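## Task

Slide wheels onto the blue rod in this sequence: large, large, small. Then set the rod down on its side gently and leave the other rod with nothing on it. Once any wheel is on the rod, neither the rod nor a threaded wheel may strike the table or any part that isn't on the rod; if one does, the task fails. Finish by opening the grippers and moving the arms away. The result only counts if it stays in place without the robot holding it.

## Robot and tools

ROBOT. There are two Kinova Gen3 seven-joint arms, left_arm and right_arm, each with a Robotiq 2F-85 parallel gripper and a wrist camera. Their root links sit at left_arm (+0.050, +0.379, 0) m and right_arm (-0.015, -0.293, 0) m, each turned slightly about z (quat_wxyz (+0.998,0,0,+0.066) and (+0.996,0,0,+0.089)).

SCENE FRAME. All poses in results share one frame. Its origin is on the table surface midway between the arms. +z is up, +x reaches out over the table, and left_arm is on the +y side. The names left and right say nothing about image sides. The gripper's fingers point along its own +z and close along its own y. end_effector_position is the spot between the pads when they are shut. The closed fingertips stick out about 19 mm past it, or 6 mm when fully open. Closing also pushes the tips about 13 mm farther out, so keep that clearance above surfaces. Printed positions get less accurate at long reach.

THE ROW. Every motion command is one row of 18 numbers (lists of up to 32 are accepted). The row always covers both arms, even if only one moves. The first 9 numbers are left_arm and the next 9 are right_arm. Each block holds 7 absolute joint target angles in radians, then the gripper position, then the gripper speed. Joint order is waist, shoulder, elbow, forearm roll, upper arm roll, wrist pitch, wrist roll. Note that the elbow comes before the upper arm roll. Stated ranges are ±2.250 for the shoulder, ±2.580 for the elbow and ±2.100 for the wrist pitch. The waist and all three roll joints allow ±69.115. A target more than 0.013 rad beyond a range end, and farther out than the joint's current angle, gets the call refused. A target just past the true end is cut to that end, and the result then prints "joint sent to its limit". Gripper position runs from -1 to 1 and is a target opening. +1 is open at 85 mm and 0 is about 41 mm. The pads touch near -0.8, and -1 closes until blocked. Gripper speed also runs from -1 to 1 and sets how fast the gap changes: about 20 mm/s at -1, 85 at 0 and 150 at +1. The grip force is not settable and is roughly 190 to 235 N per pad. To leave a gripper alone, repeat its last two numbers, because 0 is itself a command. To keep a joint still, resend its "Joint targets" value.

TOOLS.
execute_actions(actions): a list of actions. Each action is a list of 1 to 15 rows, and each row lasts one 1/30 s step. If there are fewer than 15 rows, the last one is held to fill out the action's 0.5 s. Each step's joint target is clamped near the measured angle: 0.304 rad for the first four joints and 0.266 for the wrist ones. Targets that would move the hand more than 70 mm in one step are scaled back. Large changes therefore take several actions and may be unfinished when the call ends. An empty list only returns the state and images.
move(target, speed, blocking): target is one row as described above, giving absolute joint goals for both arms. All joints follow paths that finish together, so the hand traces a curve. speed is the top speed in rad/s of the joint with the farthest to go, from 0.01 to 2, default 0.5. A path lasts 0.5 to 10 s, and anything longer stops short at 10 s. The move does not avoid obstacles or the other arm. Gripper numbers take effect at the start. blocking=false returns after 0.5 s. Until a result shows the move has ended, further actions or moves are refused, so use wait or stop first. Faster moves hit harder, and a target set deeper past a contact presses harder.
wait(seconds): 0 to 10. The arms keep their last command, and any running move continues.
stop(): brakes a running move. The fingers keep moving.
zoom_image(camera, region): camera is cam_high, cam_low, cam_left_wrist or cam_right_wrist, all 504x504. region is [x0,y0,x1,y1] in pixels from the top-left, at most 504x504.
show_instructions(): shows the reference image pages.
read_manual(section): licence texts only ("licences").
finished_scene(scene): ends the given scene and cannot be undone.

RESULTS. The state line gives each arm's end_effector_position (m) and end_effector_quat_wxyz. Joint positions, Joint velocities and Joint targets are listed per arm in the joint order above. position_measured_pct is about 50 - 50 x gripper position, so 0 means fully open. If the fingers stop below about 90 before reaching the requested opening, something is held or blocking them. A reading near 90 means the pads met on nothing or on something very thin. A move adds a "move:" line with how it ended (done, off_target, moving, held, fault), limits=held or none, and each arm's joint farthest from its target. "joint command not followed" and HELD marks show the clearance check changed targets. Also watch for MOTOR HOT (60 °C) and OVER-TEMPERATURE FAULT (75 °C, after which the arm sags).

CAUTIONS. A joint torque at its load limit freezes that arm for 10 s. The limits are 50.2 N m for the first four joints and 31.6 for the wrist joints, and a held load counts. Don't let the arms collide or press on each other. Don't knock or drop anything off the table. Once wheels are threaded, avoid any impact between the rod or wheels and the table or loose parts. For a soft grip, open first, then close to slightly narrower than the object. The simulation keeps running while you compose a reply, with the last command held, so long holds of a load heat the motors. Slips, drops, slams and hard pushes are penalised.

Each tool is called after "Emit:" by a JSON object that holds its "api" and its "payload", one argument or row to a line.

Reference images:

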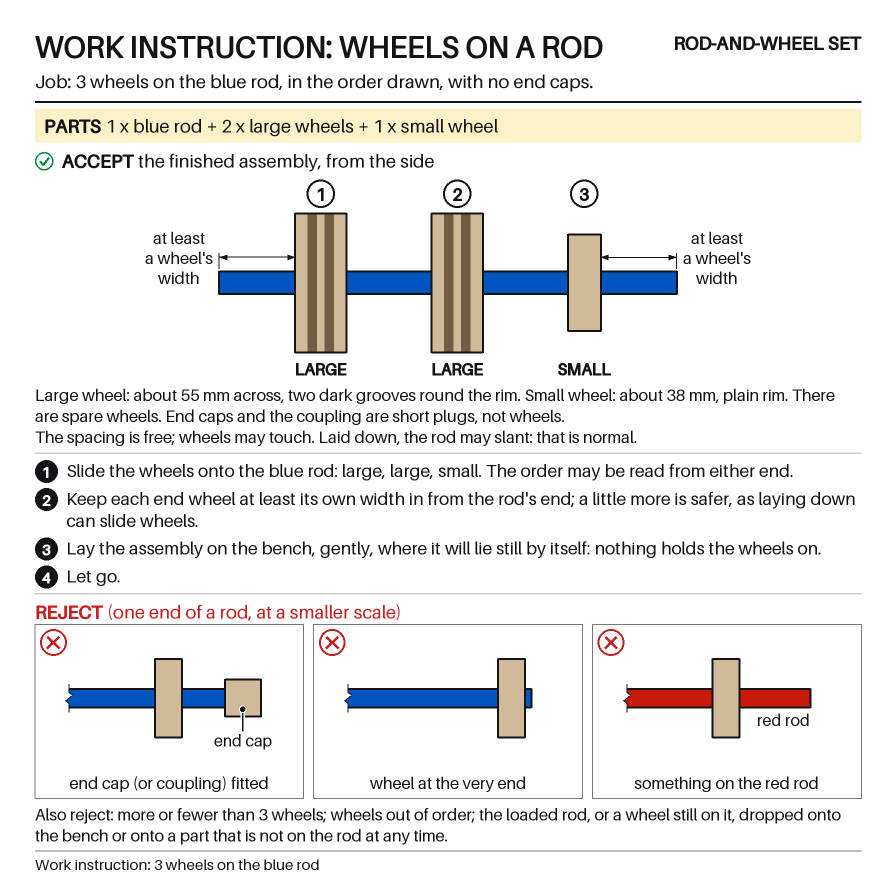

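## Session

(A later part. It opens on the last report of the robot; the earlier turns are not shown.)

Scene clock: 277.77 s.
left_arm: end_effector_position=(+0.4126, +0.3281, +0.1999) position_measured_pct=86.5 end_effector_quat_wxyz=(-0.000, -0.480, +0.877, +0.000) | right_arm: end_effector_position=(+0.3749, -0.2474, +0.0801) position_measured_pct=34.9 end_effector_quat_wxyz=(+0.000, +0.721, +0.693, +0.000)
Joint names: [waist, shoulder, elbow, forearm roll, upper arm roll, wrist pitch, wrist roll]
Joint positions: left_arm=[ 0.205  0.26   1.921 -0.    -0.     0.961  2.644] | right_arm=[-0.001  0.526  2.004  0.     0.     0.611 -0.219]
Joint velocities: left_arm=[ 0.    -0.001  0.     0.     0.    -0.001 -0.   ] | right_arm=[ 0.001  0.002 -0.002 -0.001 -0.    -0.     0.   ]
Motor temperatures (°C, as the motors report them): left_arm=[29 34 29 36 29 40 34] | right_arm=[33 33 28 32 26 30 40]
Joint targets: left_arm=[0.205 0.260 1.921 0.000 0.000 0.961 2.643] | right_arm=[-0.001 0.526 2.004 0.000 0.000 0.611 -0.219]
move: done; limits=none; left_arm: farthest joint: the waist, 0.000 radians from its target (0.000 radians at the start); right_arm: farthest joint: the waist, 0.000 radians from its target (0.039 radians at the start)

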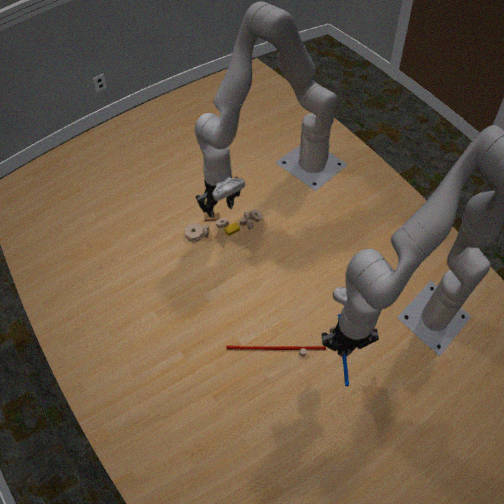

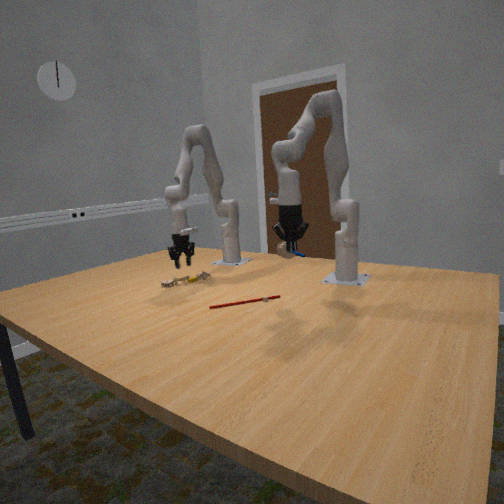

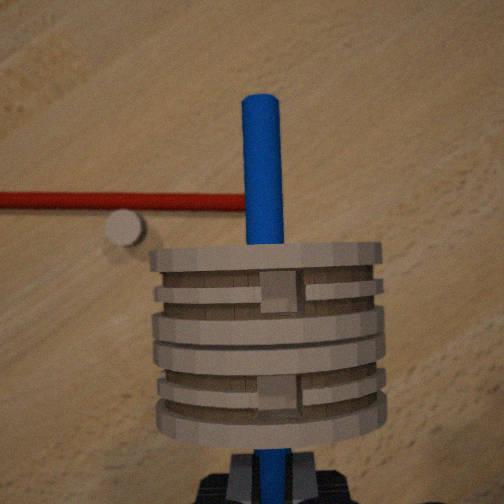

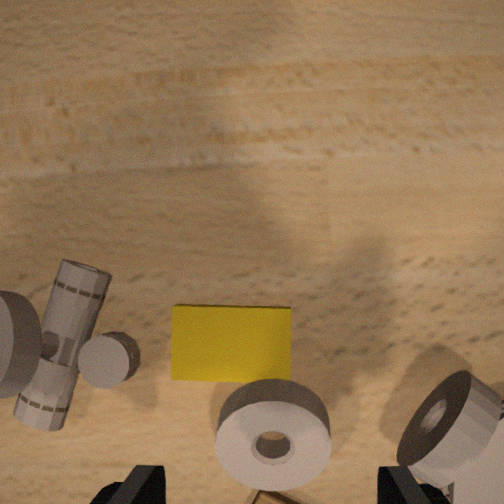

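Emit:
{"api": "zoom_image", "payload": {
  "camera": "cam_right_wrist",
  "region": [150, 290, 400, 504]
}}

Region (150, 290, 400, 504) of cam_right_wrist's 504x504 image, scaled by 2.016; it fills the top 431 rows of this view, and the rest is white.

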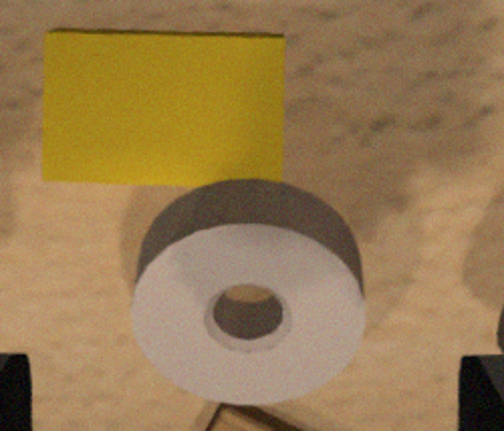

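Emit:
{"api": "move", "payload": {
  "target": [0.2048,0.2599,1.921,0,0,0.9607,2.6435,-1,-0.6, -0.0013,0.6790,2.0370,0,0,0.4256,-0.2193,0.3,-0.3],
  "speed": 0.15
}}

Scene clock: 297.33 s.
left_arm: end_effector_position=(+0.4126, +0.3281, +0.1999) position_measured_pct=86.5 end_effector_quat_wxyz=(-0.000, -0.480, +0.877, +0.000) | right_arm: end_effector_position=(+0.3774, -0.2470, +0.0160) position_measured_pct=34.9 end_effector_quat_wxyz=(+0.000, +0.721, +0.693, +0.001)
Joint names: [waist, shoulder, elbow, forearm roll, upper arm roll, wrist pitch, wrist roll]
Joint positions: left_arm=[ 0.205  0.26   1.921 -0.    -0.     0.961  2.644] | right_arm=[-0.001  0.675  2.037 -0.     0.     0.427 -0.219]
Joint velocities: left_arm=[ 0.    -0.     0.001  0.002  0.     0.001  0.001] | right_arm=[-0.    -0.     0.001  0.    -0.    -0.001  0.   ]
Motor temperatures (°C, as the motors report them): left_arm=[29 34 29 36 29 40 34] | right_arm=[33 33 28 32 26 30 40]
Joint targets: left_arm=[0.205 0.260 1.921 0.000 0.000 0.961 2.643] | right_arm=[-0.001 0.679 2.037 0.000 0.000 0.426 -0.219]
move: done; limits=none; left_arm: farthest joint: the waist, 0.000 radians from its target (0.000 radians at the start); right_arm: farthest joint: the shoulder, 0.004 radians from its target (0.153 radians at the start)

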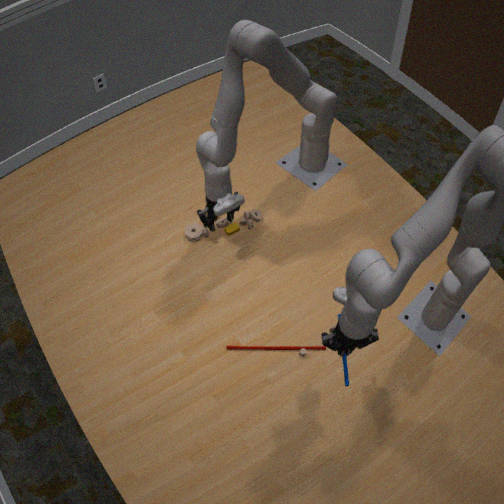

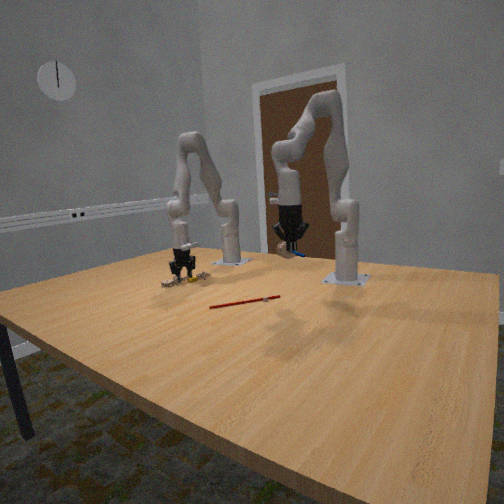

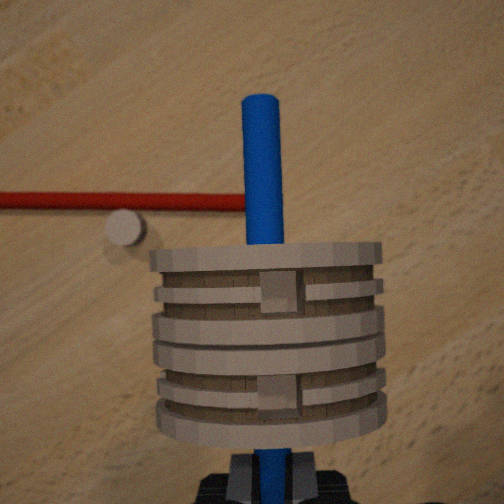

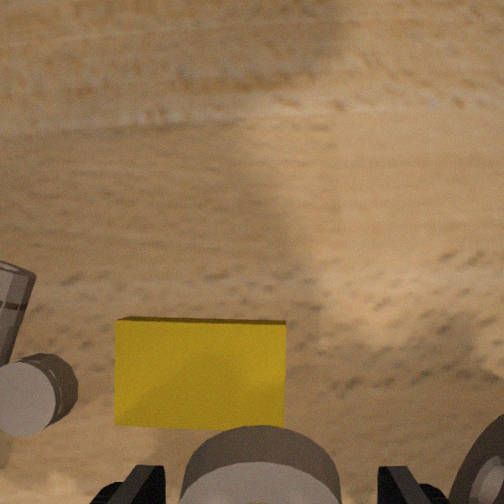

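Emit:
{"api": "move", "payload": {
  "target": [0.2048,0.2599,1.921,0,0,0.9607,2.6435,-1,-0.6, -0.0013,0.6634,2.0427,0,0,0.4355,-0.2193,0.3,-0.3],
  "speed": 0.05
}}

Emit:
{"api": "move", "payload": {
  "target": [0.2048,0.2599,1.921,0,0,0.9607,2.6435,-1,-0.6, -0.0013,0.6634,2.0427,0,0,0.4355,-0.2193,-1,-0.6],
  "speed": 0.05
}}

Emit:
{"api": "move", "payload": {
  "target": [0.2048,0.2599,1.921,0,0,0.9607,2.6435,-1,-0.6, -0.0013,0.5261,2.0041,0,0,0.6114,-0.2193,-1,-0.6],
  "speed": 0.2
}}

Scene clock: 301.23 s.
left_arm: end_effector_position=(+0.4126, +0.3281, +0.1999) position_measured_pct=86.5 end_effector_quat_wxyz=(-0.000, -0.480, +0.877, +0.000) | right_arm: end_effector_position=(+0.3748, -0.2475, +0.0200) position_measured_pct=34.9 end_effector_quat_wxyz=(-0.000, +0.721, +0.693, -0.000)
Joint names: [waist, shoulder, elbow, forearm roll, upper arm roll, wrist pitch, wrist roll]
Joint positions: left_arm=[ 0.205  0.26   1.921 -0.    -0.     0.961  2.644] | right_arm=[-0.001  0.664  2.043 -0.     0.     0.435 -0.219]
Joint velocities: left_arm=[-0.001  0.001 -0.001  0.     0.001  0.    -0.   ] | right_arm=[ 0.001 -0.001  0.001 -0.    -0.     0.    -0.   ]
Motor temperatures (°C, as the motors report them): left_arm=[29 34 29 36 29 40 34] | right_arm=[33 33 28 32 26 30 40]
Joint targets: left_arm=[0.205 0.260 1.921 0.000 0.000 0.961 2.643] | right_arm=[-0.001 0.663 2.043 0.000 0.000 0.435 -0.219]
move: done; limits=none; left_arm: farthest joint: the waist, 0.000 radians from its target (0.000 radians at the start); right_arm: farthest joint: the waist, 0.000 radians from its target (0.000 radians at the start)

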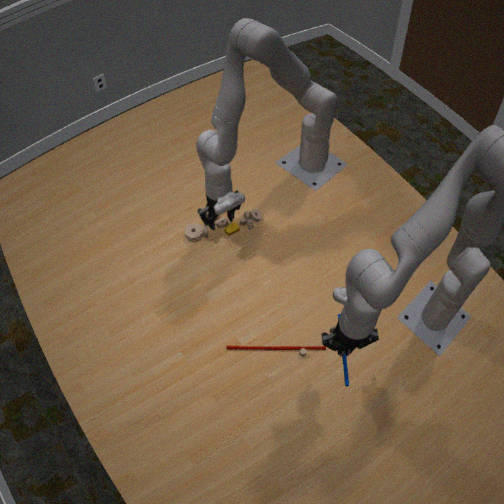

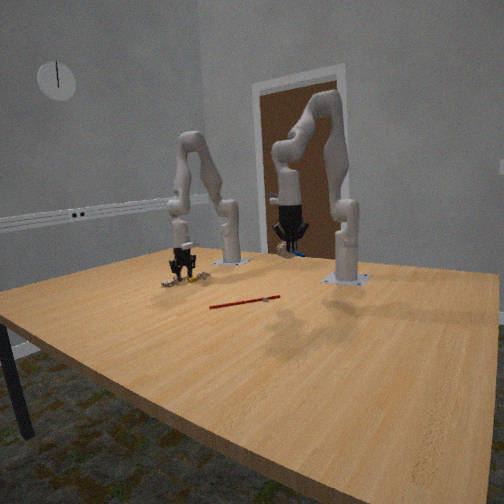

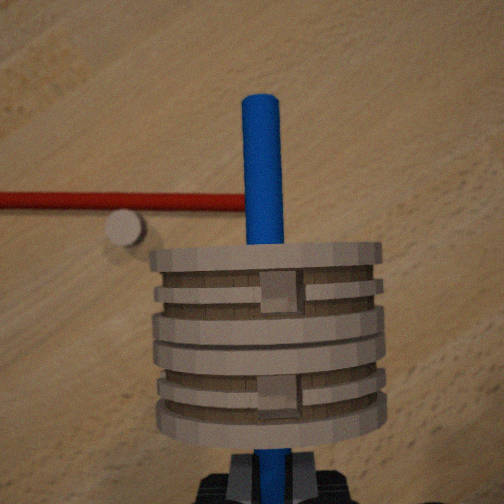

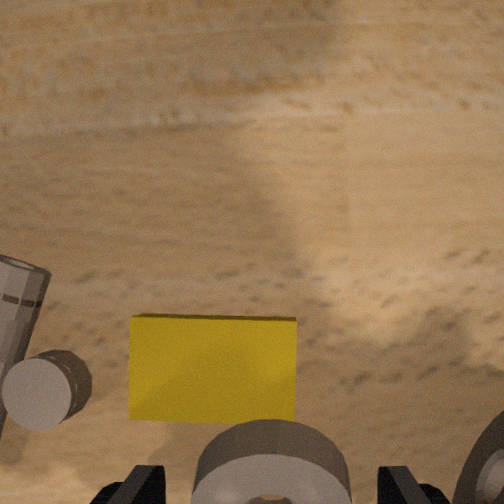

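Scene clock: 302.07 s.
left_arm: end_effector_position=(+0.4126, +0.3281, +0.1999) position_measured_pct=86.5 end_effector_quat_wxyz=(-0.000, -0.480, +0.877, +0.000) | right_arm: end_effector_position=(+0.3749, -0.2475, +0.0205) position_measured_pct=56.0 end_effector_quat_wxyz=(+0.000, +0.721, +0.693, +0.000)
Joint names: [waist, shoulder, elbow, forearm roll, upper arm roll, wrist pitch, wrist roll]
Joint positions: left_arm=[ 0.205  0.26   1.921 -0.    -0.     0.961  2.644] | right_arm=[-0.001  0.662  2.043 -0.     0.     0.436 -0.219]
Joint velocities: left_arm=[-0.001 -0.     0.     0.001  0.    -0.    -0.001] | right_arm=[ 0.     0.     0.001  0.001 -0.    -0.     0.   ]
Motor temperatures (°C, as the motors report them): left_arm=[29 34 29 36 29 40 34] | right_arm=[33 33 28 32 26 30 40]
Joint targets: left_arm=[0.205 0.260 1.921 0.000 0.000 0.961 2.643] | right_arm=[-0.001 0.663 2.043 0.000 0.000 0.435 -0.219]
move: done; limits=none; left_arm: farthest joint: the waist, 0.000 radians from its target (0.000 radians at the start); right_arm: farthest joint: the shoulder, 0.001 radians from its target (0.000 radians at the start)

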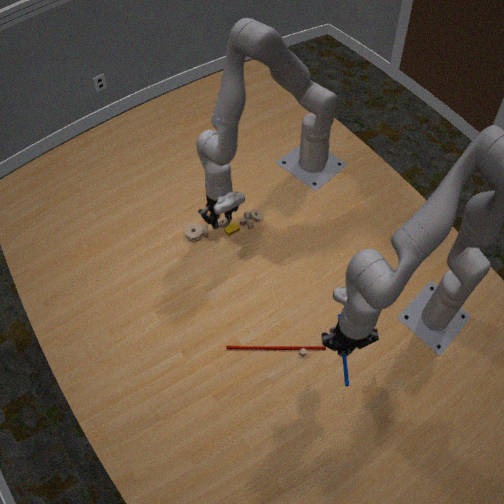

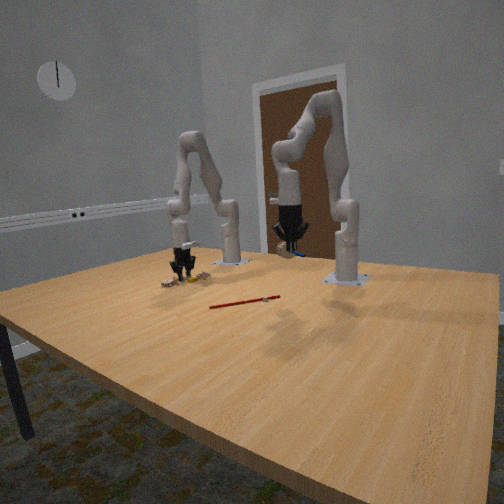

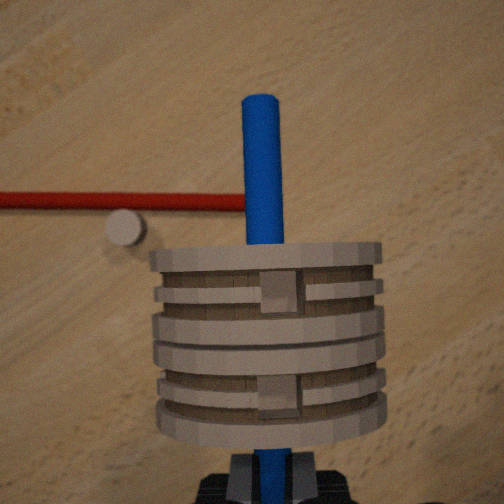

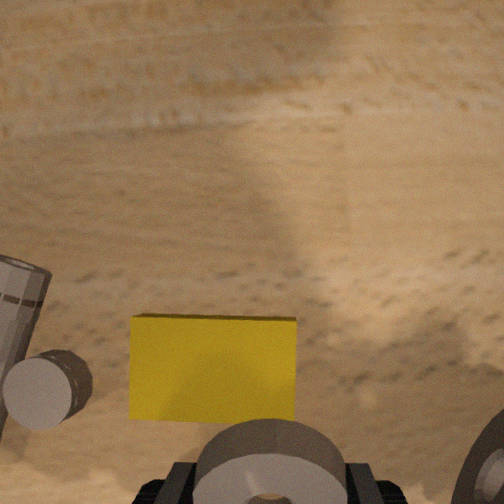

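Scene clock: 303.33 s.
left_arm: end_effector_position=(+0.4126, +0.3281, +0.1999) position_measured_pct=86.5 end_effector_quat_wxyz=(-0.000, -0.480, +0.877, +0.000) | right_arm: end_effector_position=(+0.3748, -0.2475, +0.0799) position_measured_pct=56.0 end_effector_quat_wxyz=(-0.000, +0.721, +0.693, -0.000)
Joint names: [waist, shoulder, elbow, forearm roll, upper arm roll, wrist pitch, wrist roll]
Joint positions: left_arm=[ 0.205  0.26   1.921 -0.    -0.     0.961  2.643] | right_arm=[-0.001  0.526  2.004 -0.     0.     0.611 -0.219]
Joint velocities: left_arm=[ 0.001  0.    -0.     0.     0.     0.    -0.   ] | right_arm=[-0.    -0.003  0.002  0.001  0.     0.     0.   ]
Motor temperatures (°C, as the motors report them): left_arm=[29 34 29 36 29 40 34] | right_arm=[33 33 28 32 26 30 40]
Joint targets: left_arm=[0.205 0.260 1.921 0.000 0.000 0.961 2.644] | right_arm=[-0.001 0.526 2.004 0.000 0.000 0.611 -0.219]
move: done; limits=none; left_arm: farthest joint: the waist, 0.000 radians from its target (0.000 radians at the start); right_arm: farthest joint: the waist, 0.000 radians from its target (0.000 radians at the start)

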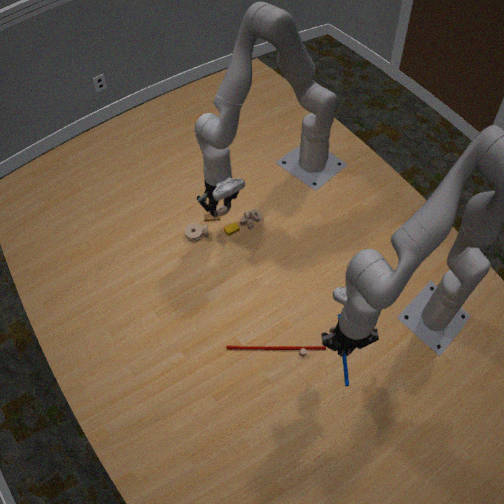

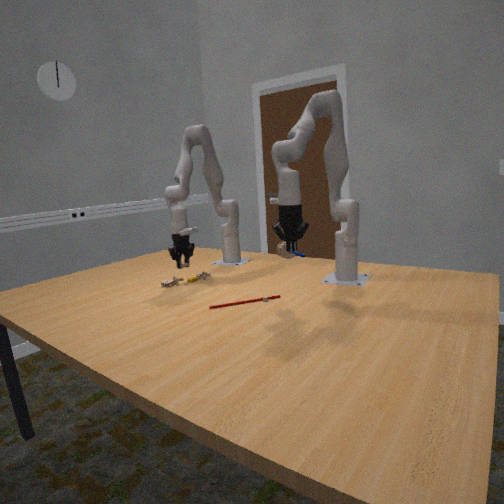

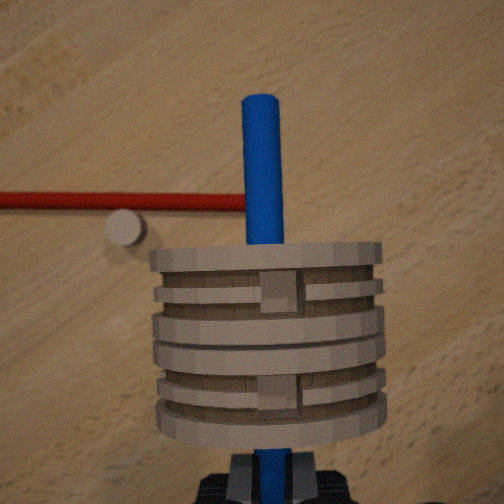

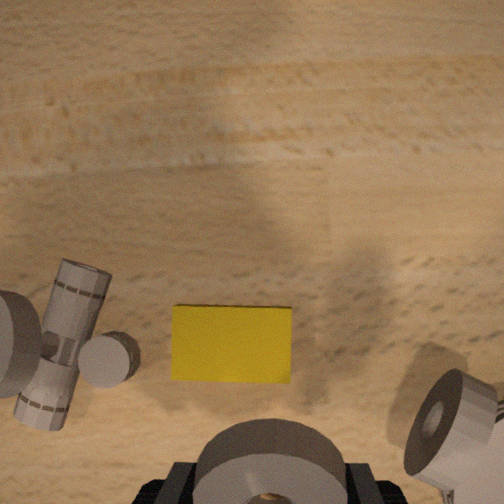

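Emit:
{"api": "move", "payload": {
  "target": [0.2048,0.2599,1.921,0,0,0.9607,2.6435,-1,-0.6, -0.399,0.5273,2.123,0,0,0.4913,-1.5708,-1,-0.6],
  "speed": 0.8
}}

Emit:
{"api": "move", "payload": {
  "target": [0.2048,0.2599,1.921,0,0,0.9607,2.6435,-1,-0.6, -0.399,0.6246,2.1452,0,0,0.3718,-1.5708,-1,-0.6],
  "speed": 0.12
}}

Emit:
{"api": "move", "payload": {
  "target": [0.2048,0.2599,1.921,0,0,0.9607,2.6435,-1,-0.6, -0.399,0.6246,2.1452,0,0,0.3718,-1.5708,0.3,-0.8],
  "speed": 0.12
}}

Emit:
{"api": "move", "payload": {
  "target": [0.2048,0.2599,1.921,0,0,0.9607,2.6435,-1,-0.6, -0.399,0.5273,2.123,0,0,0.4913,-1.5708,0.3,-0.8],
  "speed": 0.2
}}

Scene clock: 310.37 s.
left_arm: end_effector_position=(+0.4126, +0.3281, +0.1999) position_measured_pct=86.5 end_effector_quat_wxyz=(-0.000, -0.480, +0.877, +0.000) | right_arm: end_effector_position=(+0.3002, -0.1175, +0.0599) position_measured_pct=56.0 end_effector_quat_wxyz=(-0.000, +0.959, +0.285, -0.000)
Joint names: [waist, shoulder, elbow, forearm roll, upper arm roll, wrist pitch, wrist roll]
Joint positions: left_arm=[ 0.205  0.26   1.921 -0.    -0.     0.961  2.644] | right_arm=[-0.399  0.527  2.123 -0.    -0.     0.491 -1.571]
Joint velocities: left_arm=[ 0.001 -0.     0.     0.    -0.    -0.001  0.   ] | right_arm=[-0.003 -0.     0.    -0.     0.     0.    -0.   ]
Motor temperatures (°C, as the motors report them): left_arm=[29 34 29 36 29 40 34] | right_arm=[33 33 28 32 26 30 40]
Joint targets: left_arm=[0.205 0.260 1.921 0.000 0.000 0.961 2.643] | right_arm=[-0.399 0.527 2.123 0.000 0.000 0.491 -1.571]
move: done; limits=none; left_arm: farthest joint: the waist, 0.000 radians from its target (0.000 radians at the start); right_arm: farthest joint: the waist, 0.000 radians from its target (0.398 radians at the start)

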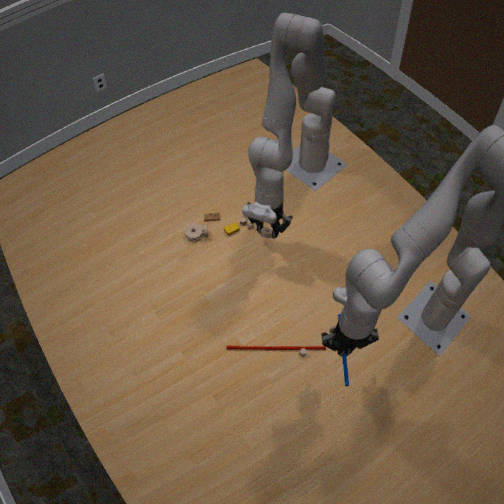

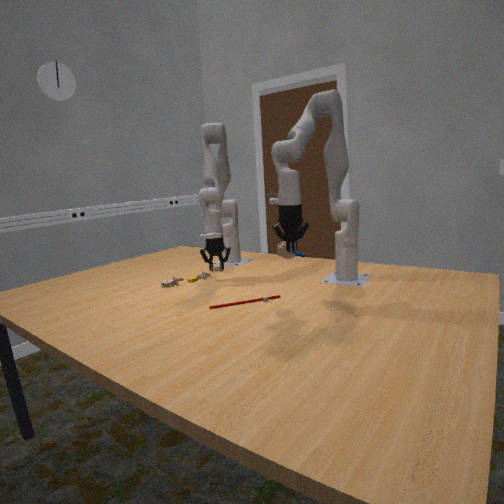

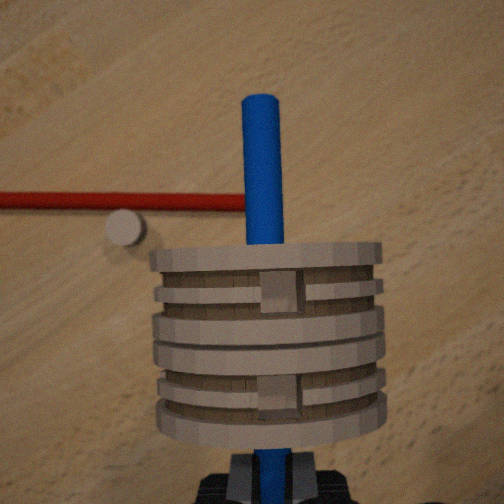

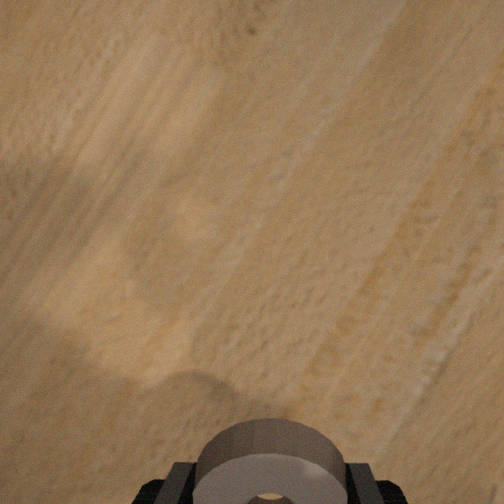

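Scene clock: 311.70 s.
left_arm: end_effector_position=(+0.4126, +0.3281, +0.1999) position_measured_pct=86.5 end_effector_quat_wxyz=(-0.000, -0.480, +0.877, +0.000) | right_arm: end_effector_position=(+0.3004, -0.1172, +0.0220) position_measured_pct=56.0 end_effector_quat_wxyz=(-0.000, +0.959, +0.285, +0.000)
Joint names: [waist, shoulder, elbow, forearm roll, upper arm roll, wrist pitch, wrist roll]
Joint positions: left_arm=[ 0.205  0.26   1.921 -0.    -0.     0.961  2.644] | right_arm=[-0.399  0.624  2.145  0.    -0.     0.372 -1.571]
Joint velocities: left_arm=[-0.    -0.001 -0.    -0.001  0.    -0.    -0.   ] | right_arm=[-0.     0.002 -0.     0.     0.    -0.    -0.   ]
Motor temperatures (°C, as the motors report them): left_arm=[29 34 29 36 29 40 34] | right_arm=[33 33 28 32 26 30 40]
Joint targets: left_arm=[0.205 0.260 1.921 0.000 0.000 0.961 2.643] | right_arm=[-0.399 0.625 2.145 0.000 0.000 0.372 -1.571]
move: done; limits=none; left_arm: farthest joint: the waist, 0.000 radians from its target (0.000 radians at the start); right_arm: farthest joint: the waist, 0.000 radians from its target (0.000 radians at the start)

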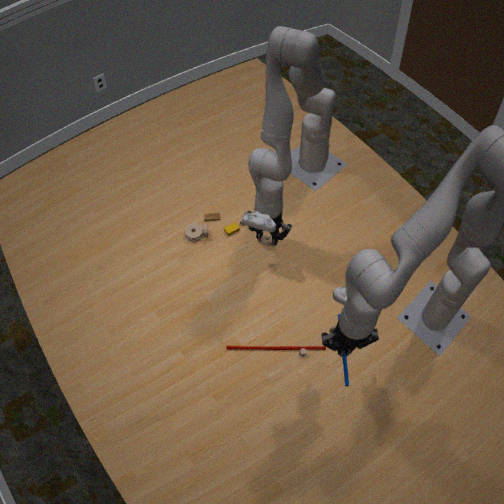

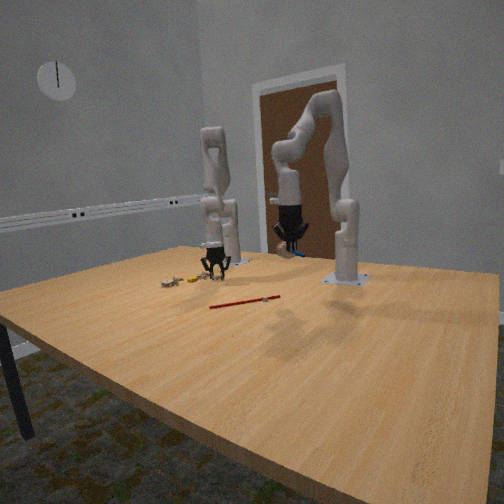

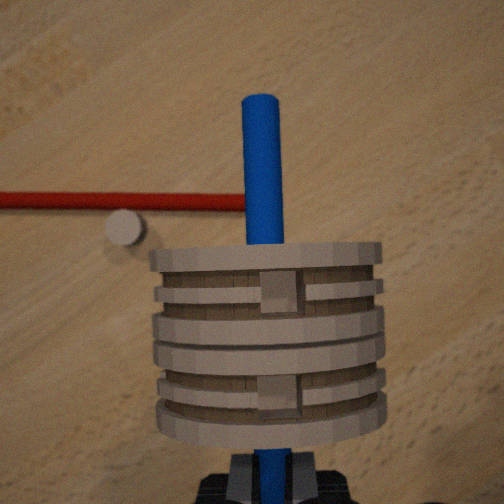

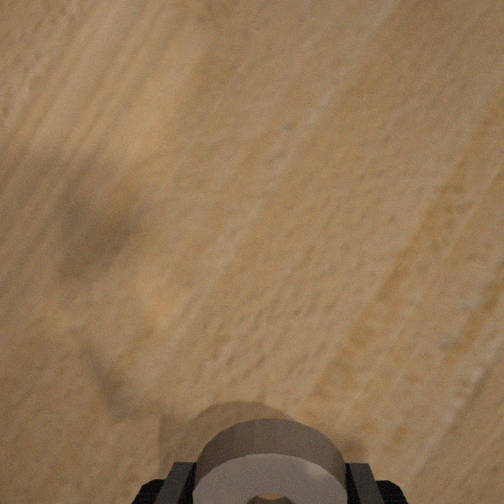

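Scene clock: 312.63 s.
left_arm: end_effector_position=(+0.4126, +0.3281, +0.1999) position_measured_pct=86.5 end_effector_quat_wxyz=(-0.000, -0.480, +0.877, +0.000) | right_arm: end_effector_position=(+0.3004, -0.1172, +0.0220) position_measured_pct=34.9 end_effector_quat_wxyz=(+0.000, +0.959, +0.285, -0.000)
Joint names: [waist, shoulder, elbow, forearm roll, upper arm roll, wrist pitch, wrist roll]
Joint positions: left_arm=[ 0.205  0.26   1.921 -0.    -0.     0.961  2.644] | right_arm=[-0.399  0.625  2.145  0.     0.     0.372 -1.571]
Joint velocities: left_arm=[-0.001  0.     0.     0.001  0.001  0.    -0.   ] | right_arm=[-0.  0. -0.  0. -0. -0.  0.]
Motor temperatures (°C, as the motors report them): left_arm=[29 34 29 36 29 40 34] | right_arm=[33 33 28 32 26 30 40]
Joint targets: left_arm=[0.205 0.260 1.921 0.000 0.000 0.961 2.643] | right_arm=[-0.399 0.625 2.145 0.000 0.000 0.372 -1.571]
move: done; limits=none; left_arm: farthest joint: the waist, 0.000 radians from its target (0.000 radians at the start); right_arm: farthest joint: the waist, 0.000 radians from its target (0.000 radians at the start)

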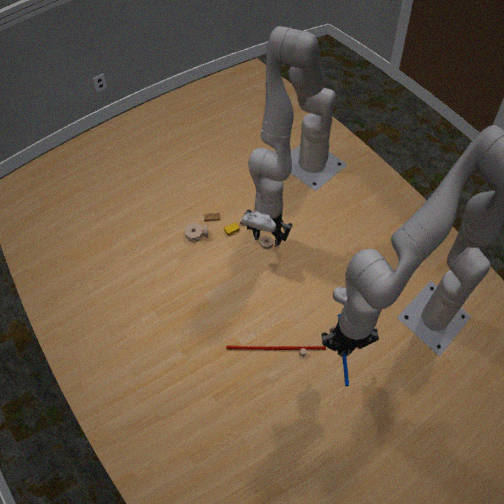

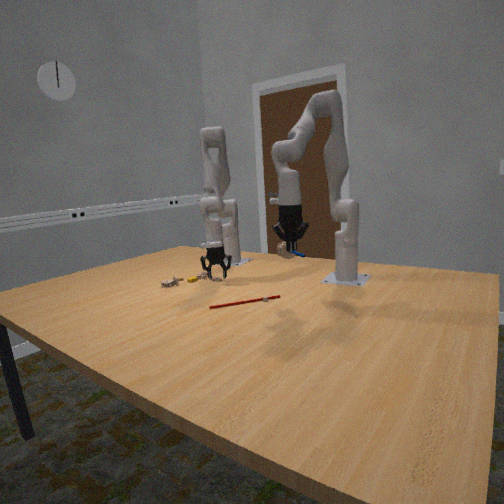

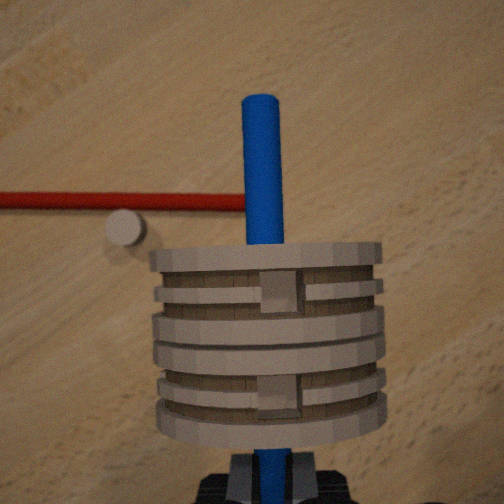

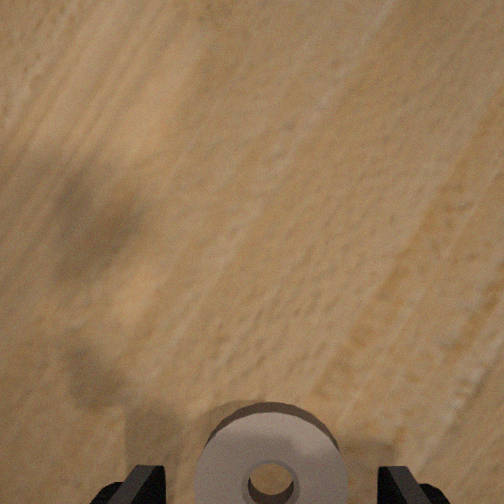

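Scene clock: 313.63 s.
left_arm: end_effector_position=(+0.4126, +0.3281, +0.1999) position_measured_pct=86.5 end_effector_quat_wxyz=(-0.000, -0.480, +0.877, +0.000) | right_arm: end_effector_position=(+0.3001, -0.1174, +0.0598) position_measured_pct=34.9 end_effector_quat_wxyz=(+0.000, +0.959, +0.285, -0.000)
Joint names: [waist, shoulder, elbow, forearm roll, upper arm roll, wrist pitch, wrist roll]
Joint positions: left_arm=[ 0.205  0.26   1.921 -0.    -0.     0.961  2.643] | right_arm=[-0.399  0.528  2.123  0.     0.     0.491 -1.571]
Joint velocities: left_arm=[-0.001 -0.001  0.     0.001 -0.    -0.001  0.001] | right_arm=[-0.    -0.003 -0.002  0.    -0.     0.    -0.   ]
Motor temperatures (°C, as the motors report them): left_arm=[29 34 29 36 29 40 34] | right_arm=[33 33 28 32 26 30 40]
Joint targets: left_arm=[0.205 0.260 1.921 0.000 0.000 0.961 2.643] | right_arm=[-0.399 0.527 2.123 0.000 0.000 0.491 -1.571]
move: done; limits=none; left_arm: farthest joint: the waist, 0.000 radians from its target (0.000 radians at the start); right_arm: farthest joint: the waist, 0.000 radians from its target (0.000 radians at the start)

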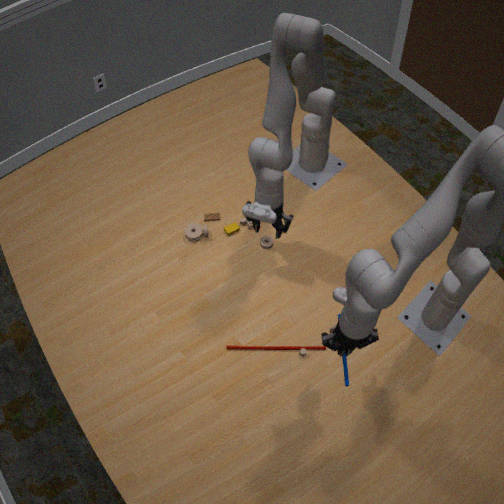

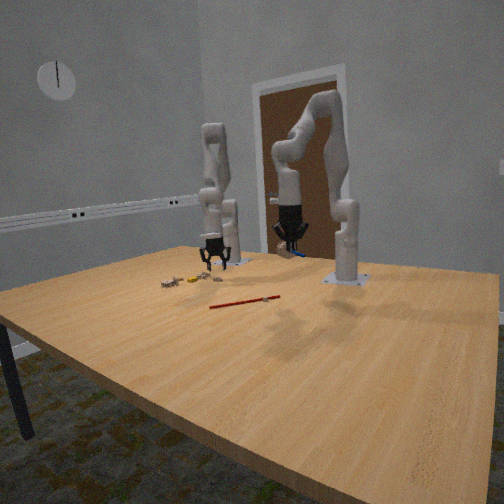

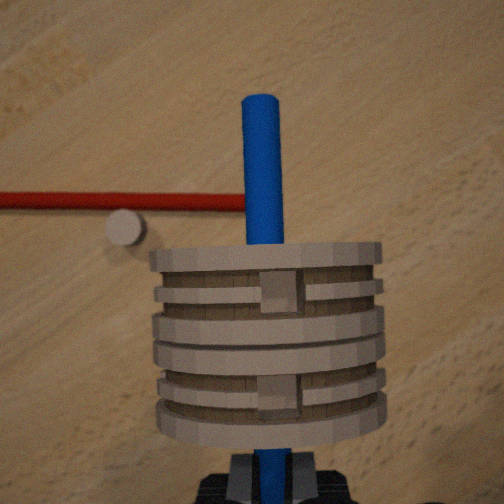

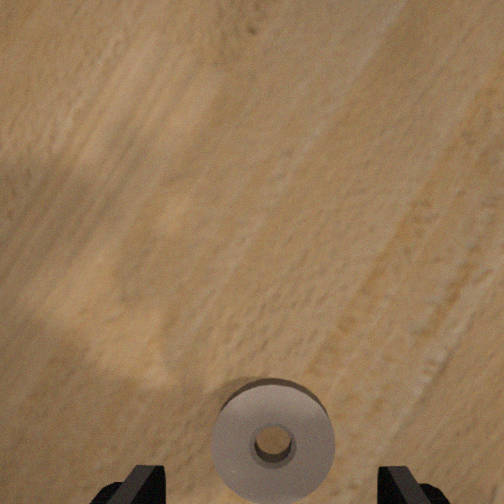

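Emit:
{"api": "execute_actions", "payload": {
  "actions": []
}}

Scene clock: 322.37 s.
left_arm: end_effector_position=(+0.4126, +0.3281, +0.1999) position_measured_pct=86.5 end_effector_quat_wxyz=(-0.000, -0.480, +0.877, +0.000) | right_arm: end_effector_position=(+0.3002, -0.1174, +0.0599) position_measured_pct=34.9 end_effector_quat_wxyz=(+0.000, +0.959, +0.285, -0.000)
Joint names: [waist, shoulder, elbow, forearm roll, upper arm roll, wrist pitch, wrist roll]
Joint positions: left_arm=[ 0.205  0.26   1.921 -0.    -0.     0.961  2.644] | right_arm=[-0.399  0.527  2.123 -0.    -0.     0.491 -1.571]
Joint velocities: left_arm=[-0.    -0.    -0.    -0.001 -0.    -0.    -0.   ] | right_arm=[ 0.     0.     0.001 -0.     0.     0.    -0.   ]
Motor temperatures (°C, as the motors report them): left_arm=[29 34 29 36 29 40 34] | right_arm=[33 33 28 32 26 30 40]
Joint targets: left_arm=[0.205 0.260 1.921 0.000 0.000 0.961 2.643] | right_arm=[-0.399 0.527 2.123 0.000 0.000 0.491 -1.571]

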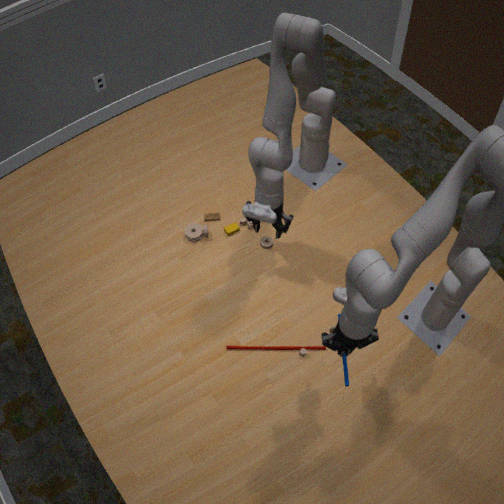

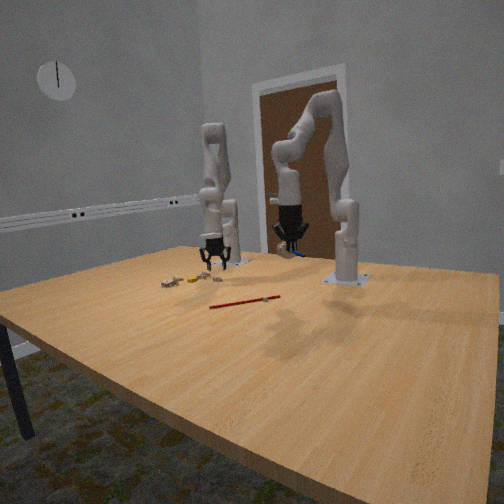

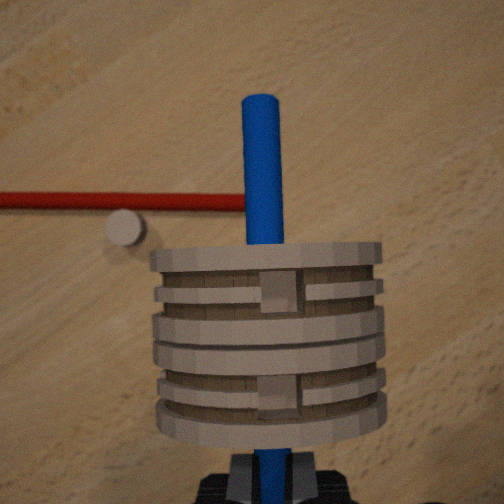

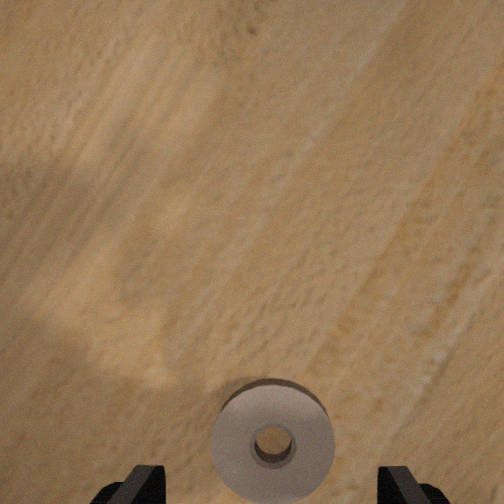

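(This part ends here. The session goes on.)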